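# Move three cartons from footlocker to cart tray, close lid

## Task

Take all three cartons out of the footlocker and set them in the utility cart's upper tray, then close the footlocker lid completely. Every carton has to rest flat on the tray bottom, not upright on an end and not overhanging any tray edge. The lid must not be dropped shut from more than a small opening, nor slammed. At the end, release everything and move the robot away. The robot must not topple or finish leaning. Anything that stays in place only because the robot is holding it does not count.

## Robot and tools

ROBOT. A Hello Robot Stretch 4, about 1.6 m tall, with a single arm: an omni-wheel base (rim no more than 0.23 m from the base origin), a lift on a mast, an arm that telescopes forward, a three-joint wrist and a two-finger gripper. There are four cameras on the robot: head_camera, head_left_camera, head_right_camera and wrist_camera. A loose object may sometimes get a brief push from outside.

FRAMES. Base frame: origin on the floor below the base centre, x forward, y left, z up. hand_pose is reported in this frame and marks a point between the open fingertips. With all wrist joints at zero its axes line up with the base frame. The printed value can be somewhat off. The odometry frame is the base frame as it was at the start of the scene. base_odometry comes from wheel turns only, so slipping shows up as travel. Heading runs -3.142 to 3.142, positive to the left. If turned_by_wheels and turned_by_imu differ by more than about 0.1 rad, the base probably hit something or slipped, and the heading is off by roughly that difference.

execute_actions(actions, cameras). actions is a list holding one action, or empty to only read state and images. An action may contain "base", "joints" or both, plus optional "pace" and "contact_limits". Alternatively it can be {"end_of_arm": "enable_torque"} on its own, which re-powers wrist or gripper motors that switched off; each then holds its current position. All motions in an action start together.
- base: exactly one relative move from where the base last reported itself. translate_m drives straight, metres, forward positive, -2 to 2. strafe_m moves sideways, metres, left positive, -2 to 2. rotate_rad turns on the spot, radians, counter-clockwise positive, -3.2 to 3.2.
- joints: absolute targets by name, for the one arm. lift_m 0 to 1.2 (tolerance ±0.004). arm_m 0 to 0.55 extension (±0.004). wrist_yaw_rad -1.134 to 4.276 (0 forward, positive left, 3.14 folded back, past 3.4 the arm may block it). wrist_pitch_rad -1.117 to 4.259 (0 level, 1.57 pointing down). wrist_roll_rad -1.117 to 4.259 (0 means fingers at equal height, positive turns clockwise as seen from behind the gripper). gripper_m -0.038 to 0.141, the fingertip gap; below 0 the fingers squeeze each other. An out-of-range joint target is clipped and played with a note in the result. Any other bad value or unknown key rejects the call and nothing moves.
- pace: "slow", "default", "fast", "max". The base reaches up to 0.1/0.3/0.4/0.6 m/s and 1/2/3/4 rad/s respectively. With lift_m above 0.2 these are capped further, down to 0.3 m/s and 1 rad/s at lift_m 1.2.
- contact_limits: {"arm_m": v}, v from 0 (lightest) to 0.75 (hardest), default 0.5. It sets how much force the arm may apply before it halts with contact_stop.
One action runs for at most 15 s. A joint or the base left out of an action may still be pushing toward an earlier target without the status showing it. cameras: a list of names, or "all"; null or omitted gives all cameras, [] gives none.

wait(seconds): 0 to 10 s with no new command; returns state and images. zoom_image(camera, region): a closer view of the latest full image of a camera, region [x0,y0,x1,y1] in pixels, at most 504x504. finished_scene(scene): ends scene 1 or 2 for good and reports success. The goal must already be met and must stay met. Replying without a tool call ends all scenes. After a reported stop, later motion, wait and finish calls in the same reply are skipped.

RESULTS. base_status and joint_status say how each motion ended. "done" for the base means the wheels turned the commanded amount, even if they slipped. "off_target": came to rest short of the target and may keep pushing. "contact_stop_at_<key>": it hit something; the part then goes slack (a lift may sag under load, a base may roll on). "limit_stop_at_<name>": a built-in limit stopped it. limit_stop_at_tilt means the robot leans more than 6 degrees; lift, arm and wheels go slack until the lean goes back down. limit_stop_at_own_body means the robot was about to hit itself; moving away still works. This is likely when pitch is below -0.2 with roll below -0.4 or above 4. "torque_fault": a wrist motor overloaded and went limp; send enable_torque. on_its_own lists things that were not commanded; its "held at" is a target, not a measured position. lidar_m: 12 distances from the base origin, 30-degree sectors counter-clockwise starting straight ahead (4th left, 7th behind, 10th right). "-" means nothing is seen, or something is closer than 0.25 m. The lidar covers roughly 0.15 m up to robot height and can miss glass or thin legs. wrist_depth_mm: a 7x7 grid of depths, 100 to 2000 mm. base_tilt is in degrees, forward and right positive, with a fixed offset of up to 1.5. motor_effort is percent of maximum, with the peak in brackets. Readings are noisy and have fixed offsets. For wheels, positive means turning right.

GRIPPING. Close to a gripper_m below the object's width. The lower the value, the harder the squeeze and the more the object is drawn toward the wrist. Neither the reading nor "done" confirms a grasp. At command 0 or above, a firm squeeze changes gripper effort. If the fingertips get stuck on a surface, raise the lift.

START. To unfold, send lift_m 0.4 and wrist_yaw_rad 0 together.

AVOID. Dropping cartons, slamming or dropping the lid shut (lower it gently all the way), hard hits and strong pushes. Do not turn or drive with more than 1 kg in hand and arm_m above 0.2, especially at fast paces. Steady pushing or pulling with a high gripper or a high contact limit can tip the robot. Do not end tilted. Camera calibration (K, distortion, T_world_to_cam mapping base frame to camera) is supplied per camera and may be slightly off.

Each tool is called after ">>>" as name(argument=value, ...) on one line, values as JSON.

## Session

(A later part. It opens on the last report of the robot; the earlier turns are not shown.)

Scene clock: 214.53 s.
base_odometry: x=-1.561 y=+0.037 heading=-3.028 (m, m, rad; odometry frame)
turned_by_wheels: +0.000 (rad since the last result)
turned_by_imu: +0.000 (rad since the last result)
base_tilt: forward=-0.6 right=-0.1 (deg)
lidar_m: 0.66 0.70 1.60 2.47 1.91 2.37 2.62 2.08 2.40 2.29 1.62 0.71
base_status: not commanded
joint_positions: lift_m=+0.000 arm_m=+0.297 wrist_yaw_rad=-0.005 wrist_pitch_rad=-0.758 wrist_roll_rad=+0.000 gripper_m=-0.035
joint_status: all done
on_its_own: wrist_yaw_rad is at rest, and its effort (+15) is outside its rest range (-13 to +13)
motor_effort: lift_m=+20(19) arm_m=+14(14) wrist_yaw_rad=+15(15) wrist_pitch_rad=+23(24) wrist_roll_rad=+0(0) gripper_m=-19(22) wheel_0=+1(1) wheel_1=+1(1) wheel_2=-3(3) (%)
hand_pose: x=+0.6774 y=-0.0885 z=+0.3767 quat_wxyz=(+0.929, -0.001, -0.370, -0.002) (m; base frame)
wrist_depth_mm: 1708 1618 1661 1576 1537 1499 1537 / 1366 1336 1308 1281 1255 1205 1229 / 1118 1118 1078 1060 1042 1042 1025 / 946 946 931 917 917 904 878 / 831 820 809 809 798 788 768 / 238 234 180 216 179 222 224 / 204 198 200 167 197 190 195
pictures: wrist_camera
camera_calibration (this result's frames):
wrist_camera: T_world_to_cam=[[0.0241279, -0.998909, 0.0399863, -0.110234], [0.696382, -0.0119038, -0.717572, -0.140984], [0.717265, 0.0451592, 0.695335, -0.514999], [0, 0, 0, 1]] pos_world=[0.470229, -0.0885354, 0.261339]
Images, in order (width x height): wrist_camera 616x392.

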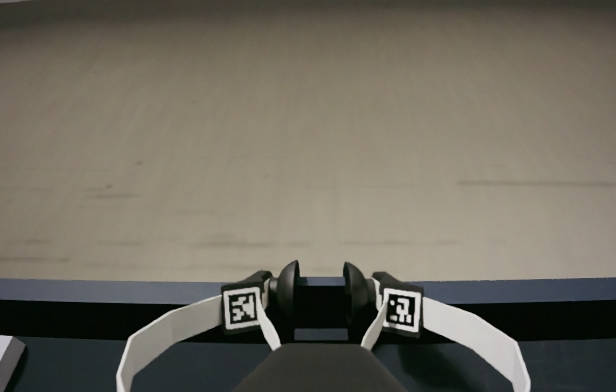

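>>> execute_actions(actions=[{"joints":{"arm_m":0.15,"lift_m":0.05},"pace":"slow"}], cameras=["wrist_camera"])

>>> execute_actions(actions=[{"joints":{"arm_m":0.205,"lift_m":0.205},"pace":"slow"}], cameras=["wrist_camera","head_camera"])

Scene clock: 217.50 s.
base_odometry: x=-1.561 y=+0.037 heading=-3.027 (m, m, rad; odometry frame)
turned_by_wheels: +0.001 (rad since the last result)
turned_by_imu: -0.001 (rad since the last result)
base_tilt: forward=-0.6 right=-0.1 (deg)
lidar_m: 0.53 0.56 1.60 2.46 1.91 2.36 2.63 2.10 2.39 2.28 1.64 0.55
base_status: not commanded
joint_positions: lift_m=+0.049 arm_m=+0.152 wrist_yaw_rad=+0.003 wrist_pitch_rad=-0.736 wrist_roll_rad=+0.000 gripper_m=-0.034
joint_status: all done
on_its_own: wrist_pitch_rad is at rest, and its effort (-41) is outside its rest range (-23 to +23)
motor_effort: lift_m=+28(30) arm_m=-11(11) wrist_yaw_rad=-7(15) wrist_pitch_rad=-41(54) wrist_roll_rad=+0(0) gripper_m=-23(24) wheel_0=+1(1) wheel_1=+1(1) wheel_2=+4(4) (%)
hand_pose: x=+0.5369 y=-0.0868 z=+0.4213 quat_wxyz=(+0.933, +0.001, -0.360, +0.001) (m; base frame)
wrist_depth_mm: 1921 1863 1863 1808 1756 1708 1661 / 1618 1537 1499 1464 1430 1397 1397 / 1308 1281 1281 1255 1229 1205 1182 / 1160 1118 1118 1098 1060 1060 1042 / 1008 976 960 960 946 917 917 / 242 236 181 215 180 224 227 / 279 267 277 190 259 200 270
pictures: wrist_camera
camera_calibration (this result's frames):
wrist_camera: T_world_to_cam=[[0.0328072, -0.998685, 0.0393942, -0.111362], [0.680272, -0.00656406, -0.73293, 0.00443848], [0.732225, 0.0508442, 0.679162, -0.446049], [0, 0, 0, 1]] pos_world=[0.327242, -0.0885074, 0.31058]
Images, in order (width x height): wrist_camera 616x392.

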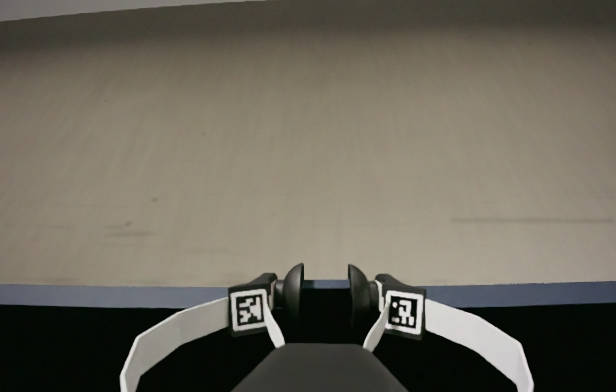

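Scene clock: 219.57 s.
base_odometry: x=-1.561 y=+0.037 heading=-3.028 (m, m, rad; odometry frame)
turned_by_wheels: +0.000 (rad since the last result)
turned_by_imu: -0.001 (rad since the last result)
base_tilt: forward=-0.5 right=-0.1 (deg)
lidar_m: 0.52 0.55 1.62 2.47 1.90 2.38 2.61 2.10 2.39 2.29 1.65 0.55
base_status: not commanded
joint_positions: lift_m=+0.204 arm_m=+0.204 wrist_yaw_rad=+0.002 wrist_pitch_rad=-0.736 wrist_roll_rad=+0.000 gripper_m=-0.034
joint_status: all done
on_its_own: wrist_pitch_rad is at rest, and its effort (-42) is outside its rest range (-23 to +23)
motor_effort: lift_m=+29(30) arm_m=+6(16) wrist_yaw_rad=-6(9) wrist_pitch_rad=-42(58) wrist_roll_rad=+0(0) gripper_m=-23(22) wheel_0=+0(0) wheel_1=+1(1) wheel_2=+1(4) (%)
hand_pose: x=+0.5890 y=-0.0869 z=+0.5761 quat_wxyz=(+0.933, +0.000, -0.360, +0.001) (m; base frame)
wrist_depth_mm: 1756 1756 1708 1661 1618 1576 1537 / 1464 1464 1397 1366 1336 1336 1308 / 1229 1205 1205 1160 1138 1118 1118 / 1060 1042 1025 1008 991 991 946 / 931 917 917 904 878 878 854 / 233 229 181 215 180 220 220 / 242 236 236 178 229 189 228
pictures: head_camera, wrist_camera
camera_calibration (this result's frames):
wrist_camera: T_world_to_cam=[[0.0324195, -0.998698, 0.0393834, -0.119022], [0.680002, -0.00683862, -0.733178, 0.0827828], [0.732493, 0.05055, 0.678895, -0.589357], [0, 0, 0, 1]] pos_world=[0.379266, -0.0885091, 0.465494]
Images, in order (width x height): head_camera 420x560, wrist_camera 616x392.

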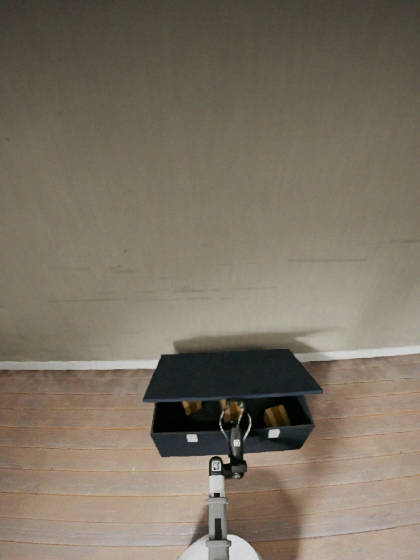

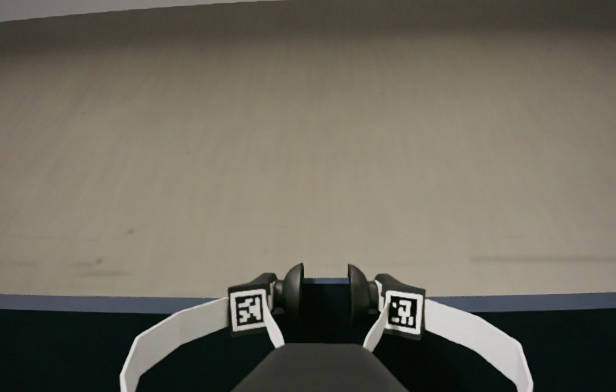

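>>> execute_actions(actions=[{"joints":{"arm_m":0.28,"lift_m":0.29},"pace":"slow"}], cameras=[])

>>> execute_actions(actions=[{"joints":{"arm_m":0.375,"lift_m":0.363},"pace":"slow"}], cameras=[])

>>> execute_actions(actions=[{"joints":{"arm_m":0.486,"lift_m":0.41},"pace":"slow"}], cameras=[])

>>> execute_actions(actions=[{"base":{"translate_m":0.12},"joints":{"lift_m":0.425},"pace":"slow"}], cameras=["wrist_camera","head_camera"])

Scene clock: 221.70 s.
base_odometry: x=-1.561 y=+0.037 heading=-3.028 (m, m, rad; odometry frame)
turned_by_wheels: +0.000 (rad since the last result)
turned_by_imu: -0.001 (rad since the last result)
base_tilt: forward=-0.6 right=-0.1 (deg)
lidar_m: 0.53 0.54 1.63 2.47 1.92 2.35 2.62 2.09 2.38 2.29 1.63 0.57
base_status: not commanded
joint_positions: lift_m=+0.290 arm_m=+0.278 wrist_yaw_rad=-0.003 wrist_pitch_rad=-0.759 wrist_roll_rad=+0.000 gripper_m=-0.034
joint_status: all done
on_its_own: wrist_pitch_rad is at rest, and its effort (+24) is outside its rest range (-23 to +23)
motor_effort: lift_m=+23(32) arm_m=+12(15) wrist_yaw_rad=+8(10) wrist_pitch_rad=+24(59) wrist_roll_rad=+0(0) gripper_m=-21(23) wheel_0=+0(0) wheel_1=+1(1) wheel_2=-1(1) (%)
hand_pose: x=+0.6579 y=-0.0880 z=+0.6665 quat_wxyz=(+0.929, +0.000, -0.370, -0.001) (m; base frame)
wrist_depth_mm: 1756 1708 1708 1661 1618 1537 1576 / 1430 1397 1366 1336 1308 1281 1255 / 1160 1138 1138 1118 1078 1078 1042 / 991 976 960 946 931 917 917 / 854 854 854 831 820 798 798 / 228 230 180 215 179 222 723 / 225 223 221 216 215 213 213
pictures: none
No camera images: the call's "cameras" was empty. Leave "cameras" out to get every camera's image.

Scene clock: 223.93 s.
base_odometry: x=-1.561 y=+0.037 heading=-3.028 (m, m, rad; odometry frame)
turned_by_wheels: +0.000 (rad since the last result)
turned_by_imu: -0.001 (rad since the last result)
base_tilt: forward=-0.6 right=-0.2 (deg)
lidar_m: 0.52 0.55 1.60 2.44 1.89 2.37 2.62 2.09 2.37 2.30 1.65 0.55
base_status: not commanded
joint_positions: lift_m=+0.363 arm_m=+0.373 wrist_yaw_rad=-0.001 wrist_pitch_rad=-0.763 wrist_roll_rad=+0.000 gripper_m=-0.034
joint_status: all done
on_its_own: wrist_pitch_rad is at rest, and its effort (+36) is outside its rest range (-23 to +23)
motor_effort: lift_m=+21(31) arm_m=+12(15) wrist_yaw_rad=+4(7) wrist_pitch_rad=+36(54) wrist_roll_rad=+0(0) gripper_m=-23(22) wheel_0=+0(1) wheel_1=+1(1) wheel_2=+0(0) (%)
hand_pose: x=+0.7523 y=-0.0877 z=+0.7405 quat_wxyz=(+0.928, +0.000, -0.372, -0.001) (m; base frame)
wrist_depth_mm: 1537 1537 1499 1464 1464 1336 1366 / 1255 1229 1182 1160 1138 1098 1098 / 1008 991 976 946 931 931 917 / 854 842 831 831 820 809 778 / 750 732 723 723 715 699 683 / 654 661 180 213 180 615 621 / 216 212 211 211 206 203 203
pictures: none
No camera images: the call's "cameras" was empty. Leave "cameras" out to get every camera's image.

Scene clock: 226.33 s.
base_odometry: x=-1.561 y=+0.037 heading=-3.028 (m, m, rad; odometry frame)
turned_by_wheels: +0.000 (rad since the last result)
turned_by_imu: -0.001 (rad since the last result)
base_tilt: forward=-0.6 right=-0.1 (deg)
lidar_m: 0.52 0.56 1.62 2.47 1.91 2.39 2.63 2.10 2.39 2.29 1.63 0.55
base_status: not commanded
joint_positions: lift_m=+0.410 arm_m=+0.484 wrist_yaw_rad=+0.001 wrist_pitch_rad=-0.764 wrist_roll_rad=+0.000 gripper_m=-0.034
joint_status: all done
on_its_own: wrist_pitch_rad is at rest, and its effort (+39) is outside its rest range (-23 to +23)
motor_effort: lift_m=+19(30) arm_m=+11(12) wrist_yaw_rad=-3(9) wrist_pitch_rad=+39(50) wrist_roll_rad=+0(0) gripper_m=-26(27) wheel_0=+1(1) wheel_1=+1(1) wheel_2=+0(0) (%)
hand_pose: x=+0.8634 y=-0.0872 z=+0.7879 quat_wxyz=(+0.928, +0.000, -0.373, +0.000) (m; base frame)
wrist_depth_mm: 1281 1255 1205 1182 1160 1098 1078 / 1025 991 960 931 917 904 891 / 831 809 798 778 768 750 741 / 699 691 683 676 661 647 634 / 609 597 591 580 574 569 564 / 535 530 179 209 180 504 500 / 209 203 204 205 200 194 196
pictures: none
No camera images: the call's "cameras" was empty. Leave "cameras" out to get every camera's image.

Scene clock: 228.80 s.
base_odometry: x=-1.680 y=+0.024 heading=-3.027 (m, m, rad; odometry frame)
turned_by_wheels: +0.001 (rad since the last result)
turned_by_imu: +0.000 (rad since the last result)
base_tilt: forward=-0.6 right=-0.1 (deg)
lidar_m: 0.41 0.40 1.45 2.47 2.00 2.39 2.74 2.20 2.40 2.28 0.60 0.41
base_status: done
joint_positions: lift_m=+0.425 arm_m=+0.484 wrist_yaw_rad=+0.003 wrist_pitch_rad=-0.763 wrist_roll_rad=+0.000 gripper_m=-0.034
joint_status: all done
on_its_own: wrist_pitch_rad is at rest, and its effort (+37) is outside its rest range (-23 to +23)
motor_effort: lift_m=+18(23) arm_m=+9(11) wrist_yaw_rad=-7(7) wrist_pitch_rad=+37(39) wrist_roll_rad=+0(0) gripper_m=-25(28) wheel_0=+7(10) wheel_1=+4(5) wheel_2=+0(4) (%)
hand_pose: x=+0.8640 y=-0.0869 z=+0.8029 quat_wxyz=(+0.928, +0.001, -0.372, +0.001) (m; base frame)
wrist_depth_mm: 960 917 931 878 866 831 809 / 768 741 723 699 683 676 668 / 621 615 597 585 574 569 554 / 525 517 508 504 492 484 477 / 455 452 442 436 430 424 418 / 402 397 180 209 180 375 373 / 205 195 199 203 195 187 191
pictures: head_camera, wrist_camera
camera_calibration (this result's frames):
wrist_camera: T_world_to_cam=[[0.031501, -0.998694, 0.0402227, -0.136719], [0.700017, -0.00668026, -0.714095, 0.0294386], [0.713431, 0.0506513, 0.698893, -0.944326], [0, 0, 0, 1]] pos_world=[0.65741, -0.0885122, 0.686504]
Images, in order (width x height): head_camera 420x560, wrist_camera 616x392.

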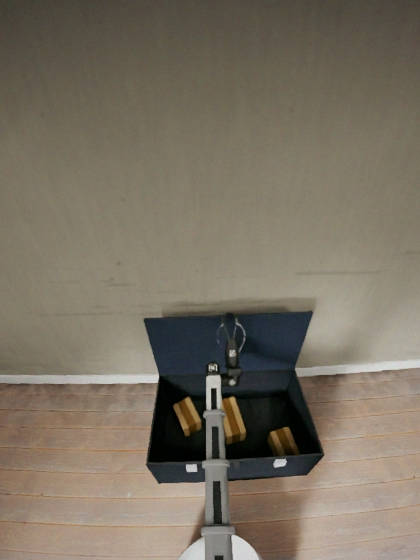

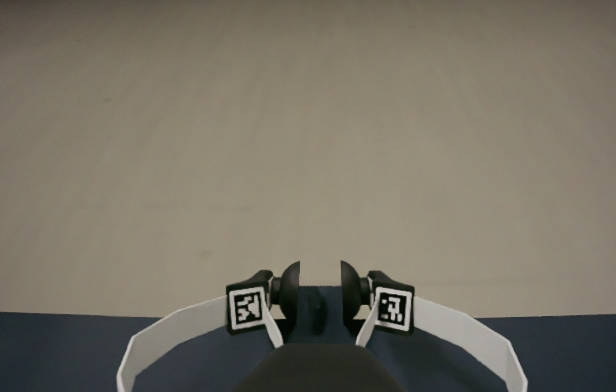

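>>> execute_actions(actions=[{"joints":{"arm_m":0.55,"lift_m":0.432},"pace":"slow"}], cameras=[])

>>> execute_actions(actions=[{"joints":{"gripper_m":0.06},"pace":"slow"}], cameras=["wrist_camera","head_camera"])

Scene clock: 230.77 s.
base_odometry: x=-1.680 y=+0.024 heading=-3.027 (m, m, rad; odometry frame)
turned_by_wheels: +0.000 (rad since the last result)
turned_by_imu: -0.001 (rad since the last result)
base_tilt: forward=-0.5 right=-0.1 (deg)
lidar_m: 0.39 0.42 1.44 2.45 2.00 2.34 2.75 2.19 2.39 2.30 0.62 0.43
base_status: not commanded
joint_positions: lift_m=+0.432 arm_m=+0.548 wrist_yaw_rad=+0.004 wrist_pitch_rad=-0.750 wrist_roll_rad=+0.000 gripper_m=-0.034
joint_status: all done
motor_effort: lift_m=+22(23) arm_m=+9(8) wrist_yaw_rad=-11(10) wrist_pitch_rad=-1(37) wrist_roll_rad=+0(0) gripper_m=-27(28) wheel_0=+6(6) wheel_1=+4(4) wheel_2=+0(0) (%)
hand_pose: x=+0.9302 y=-0.0866 z=+0.8067 quat_wxyz=(+0.931, +0.001, -0.366, +0.002) (m; base frame)
wrist_depth_mm: 750 723 707 683 676 640 634 / 609 585 569 554 539 530 521 / 496 488 477 462 455 449 442 / 421 413 407 399 394 389 382 / 368 366 359 353 347 343 338 / 327 322 180 208 180 306 301 / 202 191 196 201 191 183 188
pictures: none
No camera images: the call's "cameras" was empty. Leave "cameras" out to get every camera's image.

Scene clock: 233.97 s.
base_odometry: x=-1.680 y=+0.024 heading=-3.028 (m, m, rad; odometry frame)
turned_by_wheels: -0.001 (rad since the last result)
turned_by_imu: -0.002 (rad since the last result)
base_tilt: forward=-0.6 right=-0.1 (deg)
lidar_m: 0.40 0.42 1.44 2.46 1.99 2.36 2.74 2.20 2.40 2.30 0.60 0.42
base_status: not commanded
joint_positions: lift_m=+0.432 arm_m=+0.548 wrist_yaw_rad=+0.000 wrist_pitch_rad=-0.748 wrist_roll_rad=+0.000 gripper_m=+0.060
joint_status: all done
motor_effort: lift_m=+22(22) arm_m=+9(9) wrist_yaw_rad=+0(12) wrist_pitch_rad=-6(25) wrist_roll_rad=+0(0) gripper_m=-2(24) wheel_0=+1(7) wheel_1=+1(4) wheel_2=-2(2) (%)
hand_pose: x=+0.9302 y=-0.0874 z=+0.8064 quat_wxyz=(+0.931, +0.000, -0.365, +0.000) (m; base frame)
wrist_depth_mm: 732 715 699 683 661 640 634 / 591 580 559 549 539 535 525 / 492 480 469 462 455 449 442 / 418 413 407 399 394 387 384 / 366 359 357 353 347 343 338 / 324 322 197 314 200 304 303 / 296 289 286 136 282 274 276
pictures: head_camera, wrist_camera
camera_calibration (this result's frames):
wrist_camera: T_world_to_cam=[[0.0297775, -0.998764, 0.0397849, -0.13748], [0.689182, -0.00831397, -0.724541, 0.00393664], [0.723976, 0.048994, 0.688083, -0.995252], [0, 0, 0, 1]] pos_world=[0.721919, -0.0885164, 0.693138]
Images, in order (width x height): head_camera 420x560, wrist_camera 616x392.

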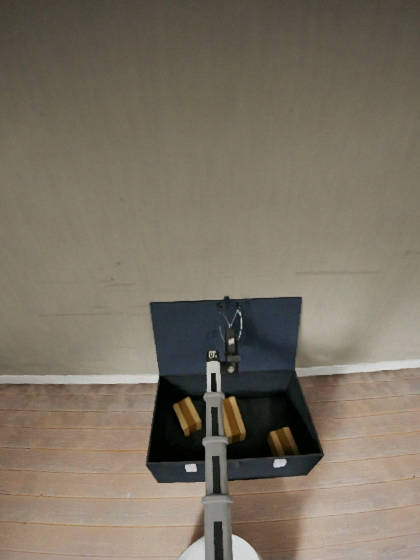

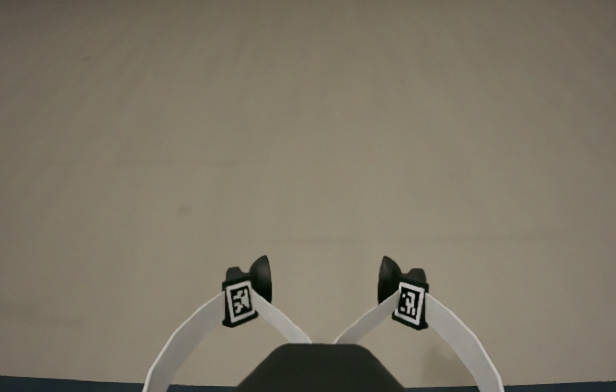

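Open. Look down inside.

>>> execute_actions(actions=[{"joints":{"arm_m":0.35,"lift_m":0.6}}], cameras=[])

>>> execute_actions(actions=[{"joints":{"wrist_pitch_rad":1.57,"gripper_m":0.14,"arm_m":0.4}}], cameras=["wrist_camera"])

Scene clock: 235.80 s.
base_odometry: x=-1.680 y=+0.024 heading=-3.028 (m, m, rad; odometry frame)
turned_by_wheels: +0.000 (rad since the last result)
turned_by_imu: -0.001 (rad since the last result)
base_tilt: forward=-0.5 right=-0.1 (deg)
lidar_m: 0.40 0.42 1.44 2.46 2.01 2.37 2.74 2.19 2.42 2.29 0.61 0.43
base_status: not commanded
joint_positions: lift_m=+0.600 arm_m=+0.352 wrist_yaw_rad=+0.000 wrist_pitch_rad=-0.749 wrist_roll_rad=+0.000 gripper_m=+0.060
joint_status: all done
motor_effort: lift_m=+25(26) arm_m=-9(7) wrist_yaw_rad=+2(0) wrist_pitch_rad=-6(6) wrist_roll_rad=+0(0) gripper_m=-2(3) wheel_0=+1(0) wheel_1=+1(1) wheel_2=-2(2) (%)
hand_pose: x=+0.7338 y=-0.0874 z=+0.9742 quat_wxyz=(+0.931, +0.000, -0.366, +0.000) (m; base frame)
wrist_depth_mm: 1205 1182 1160 1138 1118 1078 1042 / 1008 976 931 917 904 891 866 / 820 798 788 768 759 750 732 / 699 691 676 661 654 654 634 / 609 603 591 585 580 580 569 / 539 535 198 525 200 512 504 / 492 477 477 136 466 459 455
pictures: none
No camera images: the call's "cameras" was empty. Leave "cameras" out to get every camera's image.

Scene clock: 237.73 s.
base_odometry: x=-1.680 y=+0.024 heading=-3.028 (m, m, rad; odometry frame)
turned_by_wheels: +0.000 (rad since the last result)
turned_by_imu: -0.001 (rad since the last result)
base_tilt: forward=-0.6 right=-0.2 (deg)
lidar_m: 0.40 0.40 1.43 2.45 1.96 2.36 2.76 2.19 2.38 2.29 0.60 0.42
base_status: not commanded
joint_positions: lift_m=+0.600 arm_m=+0.398 wrist_yaw_rad=+0.000 wrist_pitch_rad=+1.570 wrist_roll_rad=+0.000 gripper_m=+0.140
joint_status: all done
motor_effort: lift_m=+25(25) arm_m=+8(9) wrist_yaw_rad=+1(2) wrist_pitch_rad=+0(2) wrist_roll_rad=+0(0) gripper_m=+2(8) wheel_0=+1(1) wheel_1=+1(1) wheel_2=-2(1) (%)
hand_pose: x=+0.5697 y=-0.0874 z=+0.4894 quat_wxyz=(+0.707, +0.000, +0.707, +0.000) (m; base frame)
wrist_depth_mm: 484 521 521 525 535 559 530 / 512 627 699 574 691 676 580 / 517 615 661 574 683 676 585 / 512 699 707 691 691 615 559 / 508 715 707 699 691 559 559 / 504 580 530 621 512 197 535 / 445 421 421 135 413 402 399
pictures: wrist_camera
camera_calibration (this result's frames):
wrist_camera: T_world_to_cam=[[0.00907885, -0.998774, -0.0486711, -0.0591148], [-0.999876, -0.00843995, -0.0133164, 0.63691], [0.0128893, 0.0487859, -0.998726, 0.714442], [0, 0, 0, 1]] pos_world=[0.628159, -0.0885215, 0.719136]
Images, in order (width x height): wrist_camera 616x392.

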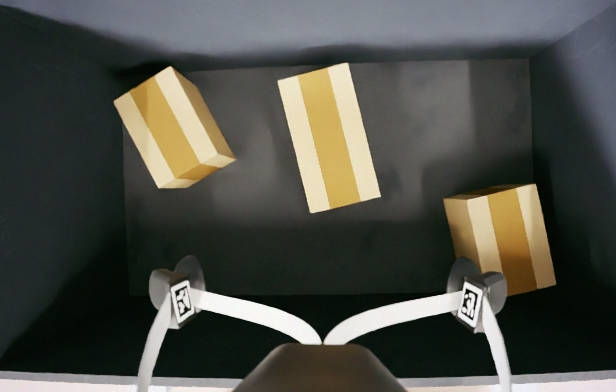

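>>> execute_actions(actions=[{"base":{"translate_m":0.1},"joints":{"arm_m":0.455,"wrist_roll_rad":-0.24,"lift_m":0.33}}], cameras=["wrist_camera"])

Scene clock: 240.03 s.
base_odometry: x=-1.780 y=+0.012 heading=-3.027 (m, m, rad; odometry frame)
turned_by_wheels: +0.000 (rad since the last result)
turned_by_imu: -0.001 (rad since the last result)
base_tilt: forward=-0.6 right=-0.2 (deg)
lidar_m: 0.31 0.30 1.30 2.47 2.02 2.35 2.86 2.27 2.39 2.28 0.47 0.34
base_status: done
joint_positions: lift_m=+0.330 arm_m=+0.454 wrist_yaw_rad=+0.000 wrist_pitch_rad=+1.570 wrist_roll_rad=-0.239 gripper_m=+0.140
joint_status: all done
motor_effort: lift_m=+16(25) arm_m=+8(12) wrist_yaw_rad=+1(2) wrist_pitch_rad=-1(0) wrist_roll_rad=-1(4) gripper_m=+3(0) wheel_0=+2(9) wheel_1=+1(7) wheel_2=+1(9) (%)
hand_pose: x=+0.6246 y=-0.0874 z=+0.2201 quat_wxyz=(+0.702, -0.084, +0.702, +0.084) (m; base frame)
wrist_depth_mm: 291 250 210 184 164 150 - / 397 402 353 289 242 206 187 / 315 384 427 421 413 349 296 / 314 353 430 303 301 413 407 / 317 379 430 304 418 410 407 / 445 436 430 304 303 198 410 / 442 436 433 135 418 418 413
pictures: wrist_camera
camera_calibration (this result's frames):
wrist_camera: T_world_to_cam=[[0.245846, -0.968094, -0.0485061, -0.217961], [-0.969309, -0.245508, -0.0129025, 0.648333], [0.000582188, 0.0501894, -0.99874, 0.452627], [0, 0, 0, 1]] pos_world=[0.681756, -0.0745532, 0.449849]
Images, in order (width x height): wrist_camera 616x392.

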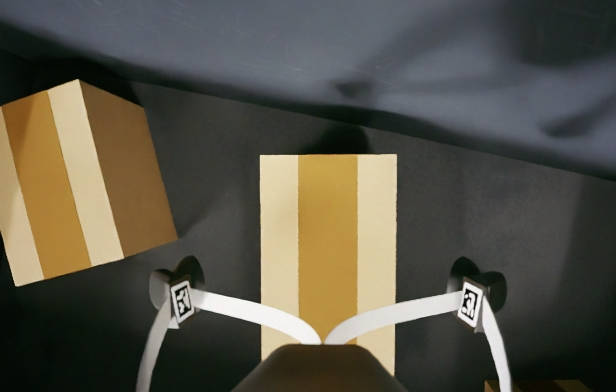

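>>> execute_actions(actions=[{"joints":{"lift_m":0.225}}], cameras=[])

>>> execute_actions(actions=[{"joints":{"gripper_m":0.05}}], cameras=["wrist_camera"])

>>> execute_actions(actions=[{"joints":{"lift_m":0.65}}], cameras=[])

>>> execute_actions(actions=[{"base":{"translate_m":-0.3},"joints":{"arm_m":0.1,"wrist_roll_rad":0}}], cameras=["wrist_camera"])

>>> execute_actions(actions=[{"base":{"rotate_rad":-2.5}}], cameras=["head_camera"])

Scene clock: 241.60 s.
base_odometry: x=-1.780 y=+0.012 heading=-3.027 (m, m, rad; odometry frame)
turned_by_wheels: +0.000 (rad since the last result)
turned_by_imu: -0.001 (rad since the last result)
base_tilt: forward=-0.6 right=-0.1 (deg)
lidar_m: 0.31 0.33 1.28 2.47 2.03 2.40 2.86 2.29 2.39 2.29 0.47 0.32
base_status: not commanded
joint_positions: lift_m=+0.225 arm_m=+0.454 wrist_yaw_rad=+0.000 wrist_pitch_rad=+1.570 wrist_roll_rad=-0.239 gripper_m=+0.140
joint_status: all done
motor_effort: lift_m=+16(16) arm_m=+9(8) wrist_yaw_rad=+2(1) wrist_pitch_rad=-1(1) wrist_roll_rad=-1(1) gripper_m=-2(2) wheel_0=+2(2) wheel_1=+1(1) wheel_2=+1(1) (%)
hand_pose: x=+0.6246 y=-0.0874 z=+0.1151 quat_wxyz=(+0.702, -0.084, +0.702, +0.084) (m; base frame)
wrist_depth_mm: 293 249 210 183 164 150 - / 277 324 319 290 242 206 187 / 259 325 320 198 196 307 296 / 245 324 322 197 195 309 306 / 233 324 222 198 195 309 306 / 330 329 202 198 196 198 307 / 332 329 324 135 197 310 307
pictures: none
No camera images: the call's "cameras" was empty. Leave "cameras" out to get every camera's image.

Scene clock: 243.50 s.
base_odometry: x=-1.780 y=+0.012 heading=-3.027 (m, m, rad; odometry frame)
turned_by_wheels: +0.000 (rad since the last result)
turned_by_imu: -0.001 (rad since the last result)
base_tilt: forward=-0.5 right=-0.2 (deg)
lidar_m: 0.32 0.32 1.31 2.48 2.03 2.36 2.86 2.27 2.40 2.30 0.47 0.33
base_status: not commanded
joint_positions: lift_m=+0.225 arm_m=+0.454 wrist_yaw_rad=+0.000 wrist_pitch_rad=+1.570 wrist_roll_rad=-0.240 gripper_m=+0.050
joint_status: all done
motor_effort: lift_m=+18(18) arm_m=+8(8) wrist_yaw_rad=+1(2) wrist_pitch_rad=+0(0) wrist_roll_rad=-1(1) gripper_m=-27(19) wheel_0=+2(2) wheel_1=+1(1) wheel_2=+2(1) (%)
hand_pose: x=+0.6247 y=-0.0874 z=+0.1149 quat_wxyz=(+0.702, -0.085, +0.702, +0.084) (m; base frame)
wrist_depth_mm: 296 252 211 185 165 151 - / 274 322 315 291 244 208 189 / 259 324 317 177 174 306 297 / 245 322 180 177 175 307 303 / 232 322 182 178 177 307 304 / 330 325 182 180 178 177 306 / 330 327 185 151 179 309 306
pictures: wrist_camera
camera_calibration (this result's frames):
wrist_camera: T_world_to_cam=[[0.245978, -0.968066, -0.048403, -0.223186], [-0.969275, -0.24562, -0.0133083, 0.647114], [0.000994537, 0.0501894, -0.998739, 0.347334], [0, 0, 0, 1]] pos_world=[0.681785, -0.0745466, 0.344705]
Images, in order (width x height): wrist_camera 616x392.

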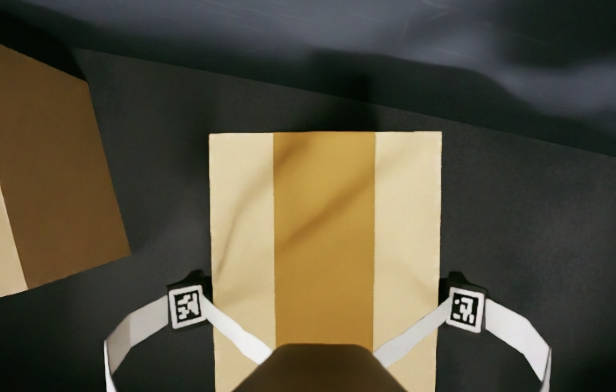

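Scene clock: 246.20 s.
base_odometry: x=-1.780 y=+0.012 heading=-3.027 (m, m, rad; odometry frame)
turned_by_wheels: +0.000 (rad since the last result)
turned_by_imu: -0.001 (rad since the last result)
base_tilt: forward=-0.6 right=-0.1 (deg)
lidar_m: 0.30 0.33 1.30 2.46 2.03 2.34 2.85 2.28 2.40 2.28 0.44 0.32
base_status: not commanded
joint_positions: lift_m=+0.649 arm_m=+0.454 wrist_yaw_rad=+0.000 wrist_pitch_rad=+1.570 wrist_roll_rad=-0.240 gripper_m=+0.050
joint_status: all done
motor_effort: lift_m=+27(28) arm_m=+8(8) wrist_yaw_rad=+1(2) wrist_pitch_rad=+0(0) wrist_roll_rad=-1(0) gripper_m=-24(26) wheel_0=+2(2) wheel_1=+1(1) wheel_2=+1(1) (%)
hand_pose: x=+0.6247 y=-0.0874 z=+0.5391 quat_wxyz=(+0.702, -0.085, +0.702, +0.084) (m; base frame)
wrist_depth_mm: 389 362 329 304 285 267 255 / 477 459 418 384 349 320 300 / 496 654 634 177 174 407 379 / 512 661 180 177 175 715 580 / 530 759 181 178 177 741 591 / 554 683 182 180 178 177 559 / 544 585 185 151 179 615 517
pictures: none
No camera images: the call's "cameras" was empty. Leave "cameras" out to get every camera's image.

Scene clock: 248.67 s.
base_odometry: x=-1.481 y=+0.046 heading=-3.027 (m, m, rad; odometry frame)
turned_by_wheels: +0.000 (rad since the last result)
turned_by_imu: -0.001 (rad since the last result)
base_tilt: forward=-0.5 right=-0.1 (deg)
lidar_m: 0.60 0.63 1.73 2.45 1.86 2.37 2.54 2.02 2.41 2.29 1.76 0.62
base_status: done
joint_positions: lift_m=+0.649 arm_m=+0.101 wrist_yaw_rad=+0.000 wrist_pitch_rad=+1.570 wrist_roll_rad=+0.000 gripper_m=+0.050
joint_status: all done
motor_effort: lift_m=+27(28) arm_m=-8(11) wrist_yaw_rad=+3(0) wrist_pitch_rad=-1(3) wrist_roll_rad=+2(2) gripper_m=-24(25) wheel_0=-1(8) wheel_1=+0(4) wheel_2=+0(4) (%)
hand_pose: x=+0.2726 y=-0.0874 z=+0.5392 quat_wxyz=(+0.707, +0.000, +0.707, +0.000) (m; base frame)
wrist_depth_mm: 788 654 647 661 668 699 741 / 798 788 778 768 759 750 741 / 798 778 778 177 175 750 750 / 798 788 180 177 175 750 741 / 809 778 181 178 176 750 750 / 809 798 182 180 178 177 741 / 820 580 185 151 179 768 750
pictures: wrist_camera
camera_calibration (this result's frames):
wrist_camera: T_world_to_cam=[[0.00924089, -0.998772, -0.0486715, -0.0540377], [-0.999876, -0.00860666, -0.0132244, 0.3405], [0.0127893, 0.0487877, -0.998727, 0.768042], [0, 0, 0, 1]] pos_world=[0.331134, -0.0885117, 0.768937]
Images, in order (width x height): wrist_camera 616x392.

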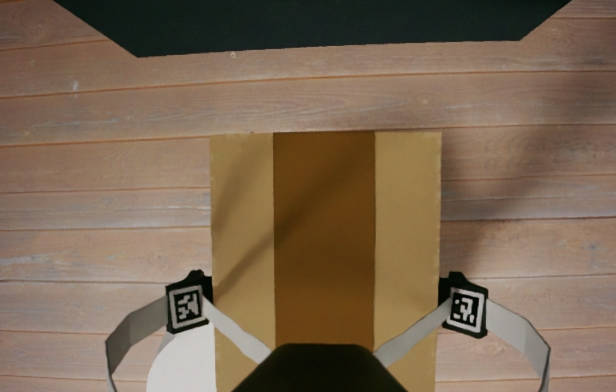

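Scene clock: 251.20 s.
base_odometry: x=-1.482 y=+0.047 heading=+0.756 (m, m, rad; odometry frame)
turned_by_wheels: -2.500 (rad since the last result)
turned_by_imu: -2.528 (rad since the last result)
base_tilt: forward=-0.6 right=-0.1 (deg)
lidar_m: 2.04 2.35 2.29 1.59 0.63 0.59 0.66 2.00 2.32 1.86 2.55 2.54
base_status: done
joint_positions: lift_m=+0.649 arm_m=+0.101 wrist_yaw_rad=+0.000 wrist_pitch_rad=+1.569 wrist_roll_rad=+0.000 gripper_m=+0.050
joint_status: not commanded
motor_effort: lift_m=+27(27) arm_m=-8(8) wrist_yaw_rad=+1(1) wrist_pitch_rad=+1(3) wrist_roll_rad=+2(1) gripper_m=-27(21) wheel_0=+2(7) wheel_1=-1(4) wheel_2=+0(4) (%)
hand_pose: x=+0.2728 y=-0.0874 z=+0.5392 quat_wxyz=(+0.708, +0.000, +0.707, +0.000) (m; base frame)
wrist_depth_mm: 798 788 768 768 759 750 732 / 788 788 778 759 750 750 741 / 798 788 778 177 175 741 741 / 809 788 180 177 175 750 741 / 809 788 182 179 177 750 741 / 809 788 183 180 178 177 750 / 798 585 185 151 179 768 741
pictures: head_camera
Images, in order (width x height): head_camera 420x560.

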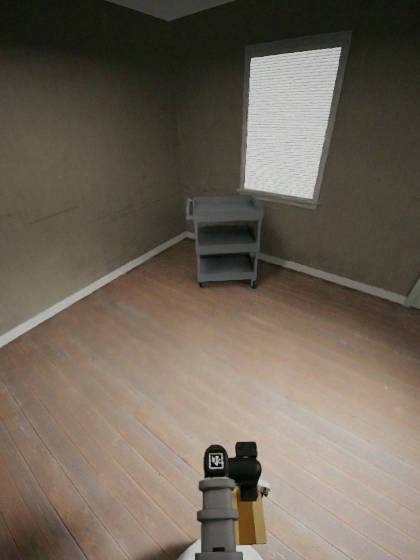

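Nicely facing its long side.

>>> execute_actions(actions=[{"base":{"translate_m":1.45},"joints":{"lift_m":1.15},"pace":"fast"}], cameras=["head_camera","wrist_camera"])

Scene clock: 256.30 s.
base_odometry: x=-0.427 y=+1.041 heading=+0.756 (m, m, rad; odometry frame)
turned_by_wheels: +0.000 (rad since the last result)
turned_by_imu: -0.001 (rad since the last result)
base_tilt: forward=-0.5 right=-0.2 (deg)
lidar_m: 0.25 0.63 1.43 1.57 2.34 1.80 1.92 3.36 2.52 1.78 1.35 0.35
base_status: done
joint_positions: lift_m=+1.149 arm_m=+0.101 wrist_yaw_rad=+0.000 wrist_pitch_rad=+1.570 wrist_roll_rad=+0.000 gripper_m=+0.050
joint_status: all done
motor_effort: lift_m=+27(28) arm_m=-8(8) wrist_yaw_rad=-1(1) wrist_pitch_rad=+1(1) wrist_roll_rad=+2(2) gripper_m=-25(26) wheel_0=-1(10) wheel_1=+1(8) wheel_2=+2(14) (%)
hand_pose: x=+0.2727 y=-0.0874 z=+1.0392 quat_wxyz=(+0.708, +0.000, +0.707, +0.000) (m; base frame)
wrist_depth_mm: 1336 1308 798 798 778 759 1229 / 1336 1336 1308 1098 1098 1229 1229 / 1336 1336 1281 177 175 1255 1255 / 1336 1308 180 177 175 1229 1229 / 1336 1308 181 178 177 1255 1229 / 1336 1336 183 180 178 178 1255 / 1366 1336 185 151 179 1281 1255
pictures: head_camera, wrist_camera
camera_calibration (this result's frames):
wrist_camera: T_world_to_cam=[[0.00960869, -0.998769, -0.0486688, -0.0298053], [-0.999869, -0.00896106, -0.0135076, 0.347474], [0.0130548, 0.0487922, -0.998724, 1.26733], [0, 0, 0, 1]] pos_world=[0.33117, -0.0884909, 1.26896]
Images, in order (width x height): head_camera 420x560, wrist_camera 616x392.

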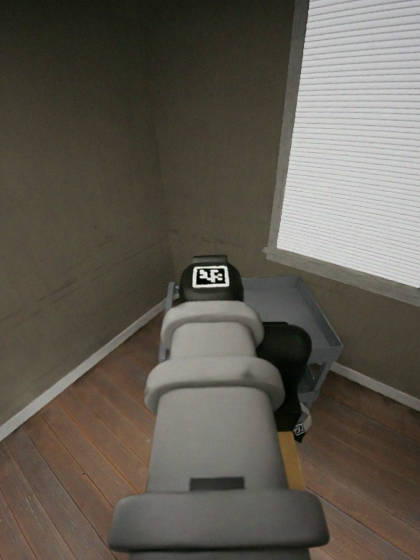

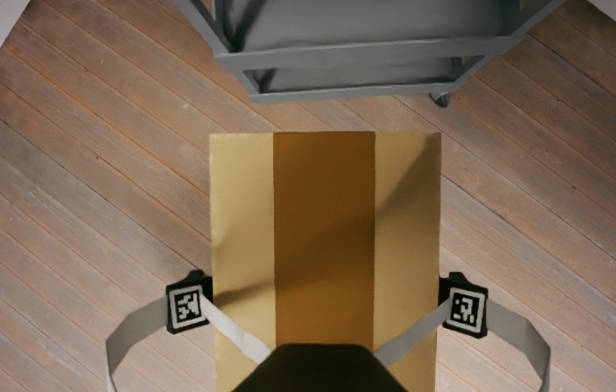

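>>> execute_actions(actions=[{"base":{"translate_m":0.27},"joints":{"arm_m":0.3}}], cameras=["wrist_camera"])

Scene clock: 258.73 s.
base_odometry: x=-0.230 y=+1.227 heading=+0.756 (m, m, rad; odometry frame)
turned_by_wheels: +0.000 (rad since the last result)
turned_by_imu: -0.001 (rad since the last result)
base_tilt: forward=-0.5 right=-0.2 (deg)
lidar_m: 0.30 0.33 1.27 1.40 2.08 2.06 2.17 2.77 2.69 1.49 0.49 0.34
base_status: done
joint_positions: lift_m=+1.149 arm_m=+0.299 wrist_yaw_rad=+0.000 wrist_pitch_rad=+1.569 wrist_roll_rad=+0.000 gripper_m=+0.050
joint_status: all done
motor_effort: lift_m=+27(27) arm_m=+8(8) wrist_yaw_rad=+1(2) wrist_pitch_rad=+1(2) wrist_roll_rad=+2(1) gripper_m=-24(23) wheel_0=+2(8) wheel_1=+0(9) wheel_2=+1(5) (%)
hand_pose: x=+0.4698 y=-0.0874 z=+1.0392 quat_wxyz=(+0.708, +0.000, +0.707, +0.000) (m; base frame)
wrist_depth_mm: 1118 466 469 466 459 455 452 / 1229 459 473 469 462 452 449 / 1336 480 473 178 175 455 452 / 1336 452 181 177 175 455 455 / 1366 439 181 178 177 459 455 / 1336 413 182 180 178 177 459 / 1336 418 185 151 179 854 413
pictures: wrist_camera
camera_calibration (this result's frames):
wrist_camera: T_world_to_cam=[[0.00981046, -0.998767, -0.048668, -0.0317944], [-0.999866, -0.00915859, -0.0135993, 0.54461], [0.0131368, 0.0487948, -0.998722, 1.26472], [0, 0, 0, 1]] pos_world=[0.528235, -0.0884793, 1.26897]
Images, in order (width x height): wrist_camera 616x392.

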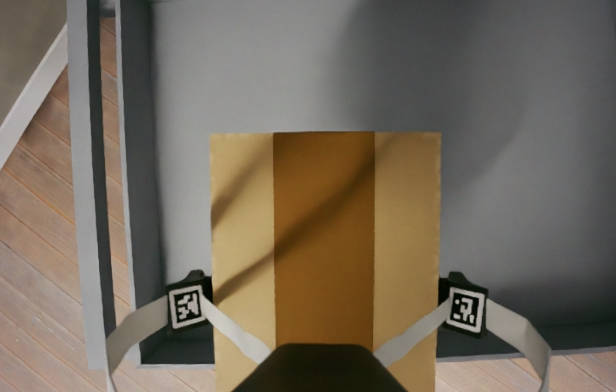

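>>> execute_actions(actions=[{"base":{"strafe_m":0.09},"joints":{"arm_m":0.41}}], cameras=[])

>>> execute_actions(actions=[{"joints":{"lift_m":0.995}}], cameras=[])

>>> execute_actions(actions=[{"joints":{"gripper_m":0.14}}], cameras=[])

>>> execute_actions(actions=[{"joints":{"lift_m":1.12}}], cameras=["wrist_camera"])

>>> execute_actions(actions=[{"base":{"translate_m":-1.72},"joints":{"arm_m":0.1},"pace":"fast"}], cameras=[])

>>> execute_actions(actions=[{"base":{"rotate_rad":2.5},"joints":{"lift_m":0.6}}], cameras=[])

>>> execute_actions(actions=[{"base":{"translate_m":0.24},"joints":{"arm_m":0.3}}], cameras=["wrist_camera"])

Scene clock: 260.37 s.
base_odometry: x=-0.292 y=+1.292 heading=+0.756 (m, m, rad; odometry frame)
turned_by_wheels: +0.000 (rad since the last result)
turned_by_imu: -0.001 (rad since the last result)
base_tilt: forward=-0.6 right=-0.1 (deg)
lidar_m: 0.30 0.33 1.21 1.30 1.96 2.07 2.10 2.79 2.75 1.56 0.45 0.33
base_status: done
joint_positions: lift_m=+1.149 arm_m=+0.408 wrist_yaw_rad=+0.000 wrist_pitch_rad=+1.569 wrist_roll_rad=+0.000 gripper_m=+0.050
joint_status: all done
motor_effort: lift_m=+27(27) arm_m=+8(10) wrist_yaw_rad=+0(1) wrist_pitch_rad=+1(1) wrist_roll_rad=+1(2) gripper_m=-27(22) wheel_0=+2(9) wheel_1=-1(8) wheel_2=+0(3) (%)
hand_pose: x=+0.5798 y=-0.0874 z=+1.0392 quat_wxyz=(+0.708, +0.000, +0.707, +0.000) (m; base frame)
wrist_depth_mm: 1060 1308 1308 1281 1229 1025 798 / 1160 1308 442 466 459 455 452 / 1308 1308 430 177 175 455 452 / 1336 1336 180 177 175 459 452 / 1308 1336 182 179 177 459 455 / 1366 1336 182 180 178 177 455 / 1336 878 185 151 179 462 452
pictures: none
No camera images: the call's "cameras" was empty. Leave "cameras" out to get every camera's image.

Scene clock: 262.10 s.
base_odometry: x=-0.292 y=+1.292 heading=+0.756 (m, m, rad; odometry frame)
turned_by_wheels: +0.000 (rad since the last result)
turned_by_imu: -0.001 (rad since the last result)
base_tilt: forward=-0.5 right=-0.2 (deg)
lidar_m: 0.30 0.30 1.20 1.30 1.96 2.06 2.10 2.81 2.74 1.57 0.48 0.34
base_status: not commanded
joint_positions: lift_m=+0.995 arm_m=+0.408 wrist_yaw_rad=+0.000 wrist_pitch_rad=+1.569 wrist_roll_rad=+0.000 gripper_m=+0.050
joint_status: all done
motor_effort: lift_m=+18(28) arm_m=+9(9) wrist_yaw_rad=+0(1) wrist_pitch_rad=+1(1) wrist_roll_rad=+1(1) gripper_m=-25(23) wheel_0=+2(2) wheel_1=-2(2) wheel_2=+0(0) (%)
hand_pose: x=+0.5798 y=-0.0874 z=+0.8849 quat_wxyz=(+0.708, +0.000, +0.707, +0.000) (m; base frame)
wrist_depth_mm: 255 279 312 309 306 303 298 / 260 304 315 310 307 303 301 / 258 301 315 177 175 304 301 / 256 296 181 177 175 306 303 / 259 291 181 178 177 306 303 / 715 266 182 180 178 177 304 / 255 262 185 151 179 307 306
pictures: none
No camera images: the call's "cameras" was empty. Leave "cameras" out to get every camera's image.

Scene clock: 264.00 s.
base_odometry: x=-0.292 y=+1.292 heading=+0.756 (m, m, rad; odometry frame)
turned_by_wheels: +0.000 (rad since the last result)
turned_by_imu: -0.001 (rad since the last result)
base_tilt: forward=-0.5 right=-0.1 (deg)
lidar_m: 0.31 0.34 1.22 1.30 1.99 2.05 2.08 2.79 2.77 1.55 0.48 0.35
base_status: not commanded
joint_positions: lift_m=+0.995 arm_m=+0.408 wrist_yaw_rad=+0.000 wrist_pitch_rad=+1.570 wrist_roll_rad=+0.000 gripper_m=+0.140
joint_status: all done
motor_effort: lift_m=+18(18) arm_m=+9(9) wrist_yaw_rad=+1(1) wrist_pitch_rad=-1(1) wrist_roll_rad=+1(1) gripper_m=-2(24) wheel_0=+2(2) wheel_1=-2(2) wheel_2=+0(0) (%)
hand_pose: x=+0.5796 y=-0.0874 z=+0.8849 quat_wxyz=(+0.707, +0.000, +0.707, +0.000) (m; base frame)
wrist_depth_mm: 254 279 314 310 307 304 300 / 262 306 317 312 309 304 301 / 259 301 319 196 194 306 301 / 258 296 319 196 193 307 303 / 259 293 221 196 195 307 306 / 715 267 200 196 194 197 304 / 255 277 322 135 195 310 306
pictures: none
No camera images: the call's "cameras" was empty. Leave "cameras" out to get every camera's image.

Scene clock: 265.57 s.
base_odometry: x=-0.292 y=+1.292 heading=+0.756 (m, m, rad; odometry frame)
turned_by_wheels: +0.000 (rad since the last result)
turned_by_imu: -0.001 (rad since the last result)
base_tilt: forward=-0.5 right=-0.1 (deg)
lidar_m: 0.30 0.32 1.19 1.30 1.98 2.05 2.12 2.78 2.75 1.57 0.48 0.34
base_status: not commanded
joint_positions: lift_m=+1.120 arm_m=+0.408 wrist_yaw_rad=+0.000 wrist_pitch_rad=+1.570 wrist_roll_rad=+0.000 gripper_m=+0.140
joint_status: all done
motor_effort: lift_m=+25(26) arm_m=+8(9) wrist_yaw_rad=+1(1) wrist_pitch_rad=-1(1) wrist_roll_rad=+1(1) gripper_m=-3(0) wheel_0=+2(2) wheel_1=-2(2) wheel_2=+0(0) (%)
hand_pose: x=+0.5796 y=-0.0874 z=+1.0094 quat_wxyz=(+0.707, +0.000, +0.707, +0.000) (m; base frame)
wrist_depth_mm: 1042 1255 1255 1229 1182 668 402 / 1138 1229 436 439 430 430 421 / 1281 1281 442 439 436 427 424 / 1281 1255 442 322 433 430 427 / 1308 1308 449 320 436 430 427 / 1308 1308 399 322 319 198 430 / 1308 1281 445 135 439 433 430
pictures: wrist_camera
camera_calibration (this result's frames):
wrist_camera: T_world_to_cam=[[0.00967091, -0.998768, -0.0486741, -0.0342357], [-0.999875, -0.00905044, -0.0129517, 0.653331], [0.0124952, 0.0487933, -0.998731, 1.23388], [0, 0, 0, 1]] pos_world=[0.638163, -0.0884856, 1.23911]
Images, in order (width x height): wrist_camera 616x392.

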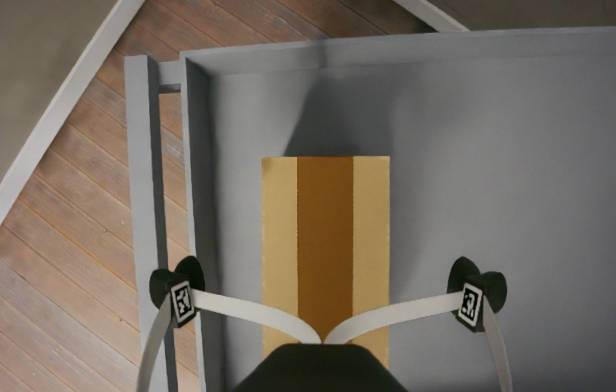

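Scene clock: 272.37 s.
base_odometry: x=-1.543 y=+0.112 heading=+0.756 (m, m, rad; odometry frame)
turned_by_wheels: +0.000 (rad since the last result)
turned_by_imu: -0.004 (rad since the last result)
base_tilt: forward=-0.5 right=-0.2 (deg)
lidar_m: 2.02 2.26 2.23 1.51 0.56 0.54 0.63 1.91 2.42 1.98 2.64 2.14
base_status: done
joint_positions: lift_m=+1.120 arm_m=+0.102 wrist_yaw_rad=+0.000 wrist_pitch_rad=+1.570 wrist_roll_rad=+0.000 gripper_m=+0.140
joint_status: all done
motor_effort: lift_m=+25(25) arm_m=-9(11) wrist_yaw_rad=+1(0) wrist_pitch_rad=-2(2) wrist_roll_rad=+1(1) gripper_m=-2(2) wheel_0=+0(9) wheel_1=-2(4) wheel_2=-1(5) (%)
hand_pose: x=+0.2726 y=-0.0874 z=+1.0094 quat_wxyz=(+0.707, +0.000, +0.707, +0.000) (m; base frame)
wrist_depth_mm: 1281 1281 1255 1255 1205 1205 1205 / 1308 1308 1281 1255 1229 1229 1205 / 1308 1255 1281 1281 1205 1205 1205 / 1308 1308 1281 1255 1255 1229 1205 / 1308 1308 1281 1042 1229 1229 1205 / 1308 1281 1060 1025 1255 197 1205 / 1336 1255 1281 135 1255 1229 1205
pictures: none
No camera images: the call's "cameras" was empty. Leave "cameras" out to get every camera's image.

Scene clock: 275.67 s.
base_odometry: x=-1.543 y=+0.112 heading=-3.028 (m, m, rad; odometry frame)
turned_by_wheels: +2.500 (rad since the last result)
turned_by_imu: +2.526 (rad since the last result)
base_tilt: forward=-0.5 right=-0.1 (deg)
lidar_m: 0.55 0.58 1.64 2.53 1.96 2.51 2.61 2.04 2.32 2.22 1.67 0.59
base_status: done
joint_positions: lift_m=+0.600 arm_m=+0.102 wrist_yaw_rad=+0.000 wrist_pitch_rad=+1.570 wrist_roll_rad=+0.000 gripper_m=+0.140
joint_status: all done
motor_effort: lift_m=+16(23) arm_m=-9(9) wrist_yaw_rad=+2(1) wrist_pitch_rad=-1(1) wrist_roll_rad=+1(1) gripper_m=+1(4) wheel_0=-3(5) wheel_1=-1(5) wheel_2=-1(6) (%)
hand_pose: x=+0.2726 y=-0.0874 z=+0.4901 quat_wxyz=(+0.707, +0.000, +0.707, +0.000) (m; base frame)
wrist_depth_mm: 530 530 530 535 549 569 691 / 741 732 723 715 707 699 691 / 750 741 723 715 715 707 699 / 750 741 732 715 707 707 699 / 750 741 741 723 715 707 699 / 750 741 517 508 707 198 699 / 759 750 517 135 715 715 699
pictures: none
No camera images: the call's "cameras" was empty. Leave "cameras" out to get every camera's image.

Scene clock: 277.90 s.
base_odometry: x=-1.782 y=+0.085 heading=-3.027 (m, m, rad; odometry frame)
turned_by_wheels: +0.000 (rad since the last result)
turned_by_imu: -0.001 (rad since the last result)
base_tilt: forward=-0.6 right=-0.1 (deg)
lidar_m: 0.30 0.32 0.44 2.54 2.08 2.51 2.83 2.20 2.32 2.22 0.46 0.32
base_status: done
joint_positions: lift_m=+0.600 arm_m=+0.298 wrist_yaw_rad=+0.000 wrist_pitch_rad=+1.570 wrist_roll_rad=+0.000 gripper_m=+0.140
joint_status: all done
motor_effort: lift_m=+16(16) arm_m=+9(7) wrist_yaw_rad=+1(2) wrist_pitch_rad=+0(2) wrist_roll_rad=+1(1) gripper_m=+2(1) wheel_0=+1(10) wheel_1=+1(5) wheel_2=+0(8) (%)
hand_pose: x=+0.4697 y=-0.0874 z=+0.4901 quat_wxyz=(+0.707, +0.000, +0.707, +0.000) (m; base frame)
wrist_depth_mm: 530 535 535 544 549 549 480 / 591 640 707 699 683 683 473 / 609 591 699 691 691 676 477 / 603 715 699 691 691 585 484 / 603 723 707 699 683 569 484 / 554 554 508 597 496 197 484 / 433 407 433 134 421 387 402
pictures: wrist_camera
camera_calibration (this result's frames):
wrist_camera: T_world_to_cam=[[0.00961571, -0.998768, -0.0486727, -0.0584227], [-0.999874, -0.00898745, -0.0131102, 0.536752], [0.0126566, 0.0487926, -0.998729, 0.716556], [0, 0, 0, 1]] pos_world=[0.528177, -0.0884893, 0.719839]
Images, in order (width x height): wrist_camera 616x392.

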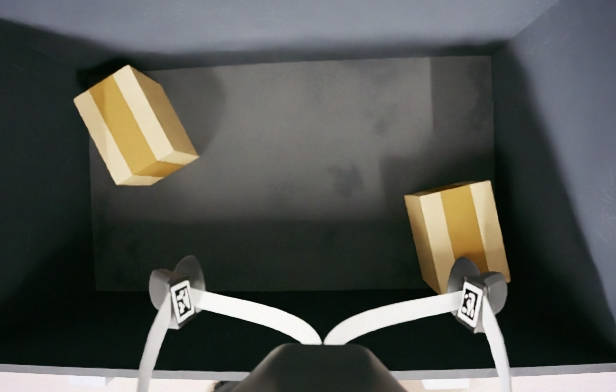

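>>> execute_actions(actions=[{"base":{"strafe_m":-0.22},"joints":{"wrist_roll_rad":-0.2,"lift_m":0.4}}], cameras=["wrist_camera"])

Scene clock: 280.03 s.
base_odometry: x=-1.807 y=+0.303 heading=-3.027 (m, m, rad; odometry frame)
turned_by_wheels: +0.000 (rad since the last result)
turned_by_imu: +0.000 (rad since the last result)
base_tilt: forward=-0.6 right=-0.2 (deg)
lidar_m: 0.30 0.33 0.47 2.77 2.24 2.74 2.85 2.08 2.10 1.98 1.35 0.34
base_status: done
joint_positions: lift_m=+0.400 arm_m=+0.298 wrist_yaw_rad=+0.000 wrist_pitch_rad=+1.570 wrist_roll_rad=-0.200 gripper_m=+0.140
joint_status: all done
motor_effort: lift_m=+16(15) arm_m=+9(8) wrist_yaw_rad=+1(0) wrist_pitch_rad=+0(1) wrist_roll_rad=-1(2) gripper_m=-1(0) wheel_0=+0(5) wheel_1=+0(6) wheel_2=-1(0) (%)
hand_pose: x=+0.4697 y=-0.0874 z=+0.2901 quat_wxyz=(+0.704, -0.071, +0.703, +0.070) (m; base frame)
wrist_depth_mm: 508 504 496 492 480 291 192 / 508 504 500 492 488 276 187 / 517 508 500 492 488 258 184 / 517 512 504 375 466 242 181 / 517 512 496 377 370 217 496 / 407 433 221 375 349 184 500 / 314 327 366 143 336 196 500
pictures: wrist_camera
camera_calibration (this result's frames):
wrist_camera: T_world_to_cam=[[0.207247, -0.977086, -0.0484967, -0.159131], [-0.978285, -0.206852, -0.0130837, 0.506686], [0.0027523, 0.0501551, -0.998738, 0.521615], [0, 0, 0, 1]] pos_world=[0.527227, -0.0768372, 0.519869]
Images, in order (width x height): wrist_camera 616x392.

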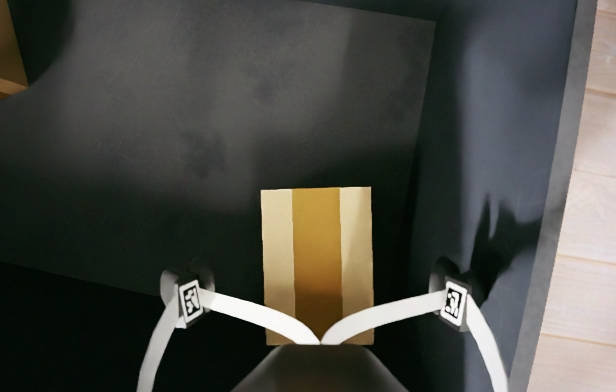

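>>> execute_actions(actions=[{"base":{"strafe_m":0.013},"joints":{"arm_m":0.312,"wrist_roll_rad":-0.22,"lift_m":0.3}}], cameras=["wrist_camera"])

Scene clock: 281.53 s.
base_odometry: x=-1.805 y=+0.290 heading=-3.028 (m, m, rad; odometry frame)
turned_by_wheels: +0.000 (rad since the last result)
turned_by_imu: -0.001 (rad since the last result)
base_tilt: forward=-0.5 right=-0.2 (deg)
lidar_m: 0.32 0.32 0.45 2.75 2.24 2.77 2.85 2.09 2.13 1.99 1.34 0.34
base_status: done
joint_positions: lift_m=+0.300 arm_m=+0.310 wrist_yaw_rad=+0.000 wrist_pitch_rad=+1.570 wrist_roll_rad=-0.219 gripper_m=+0.140
joint_status: all done
motor_effort: lift_m=+16(15) arm_m=+9(8) wrist_yaw_rad=+1(2) wrist_pitch_rad=-2(2) wrist_roll_rad=-1(0) gripper_m=+1(1) wheel_0=-1(3) wheel_1=-1(8) wheel_2=+0(3) (%)
hand_pose: x=+0.4815 y=-0.0874 z=+0.1901 quat_wxyz=(+0.703, -0.077, +0.703, +0.077) (m; base frame)
wrist_depth_mm: 404 399 394 392 384 340 222 / 404 399 397 389 382 317 213 / 407 404 397 394 384 296 203 / 410 404 399 392 387 276 193 / 413 402 399 274 272 238 184 / 410 407 277 273 271 194 176 / 325 342 370 135 307 228 -
pictures: wrist_camera
camera_calibration (this result's frames):
wrist_camera: T_world_to_cam=[[0.226368, -0.972831, -0.0485572, -0.175259], [-0.974041, -0.226013, -0.0127453, 0.513184], [0.00142442, 0.0501818, -0.998739, 0.422352], [0, 0, 0, 1]] pos_world=[0.538933, -0.0757054, 0.41985]
Images, in order (width x height): wrist_camera 616x392.

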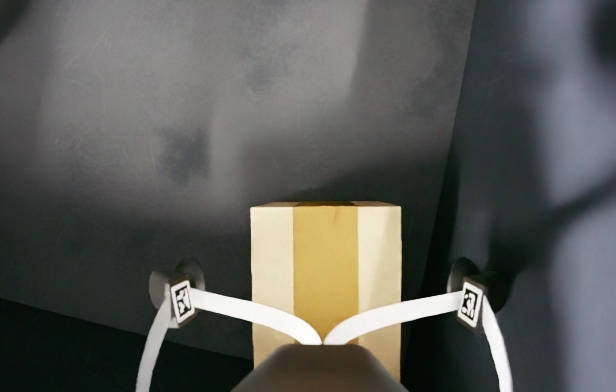

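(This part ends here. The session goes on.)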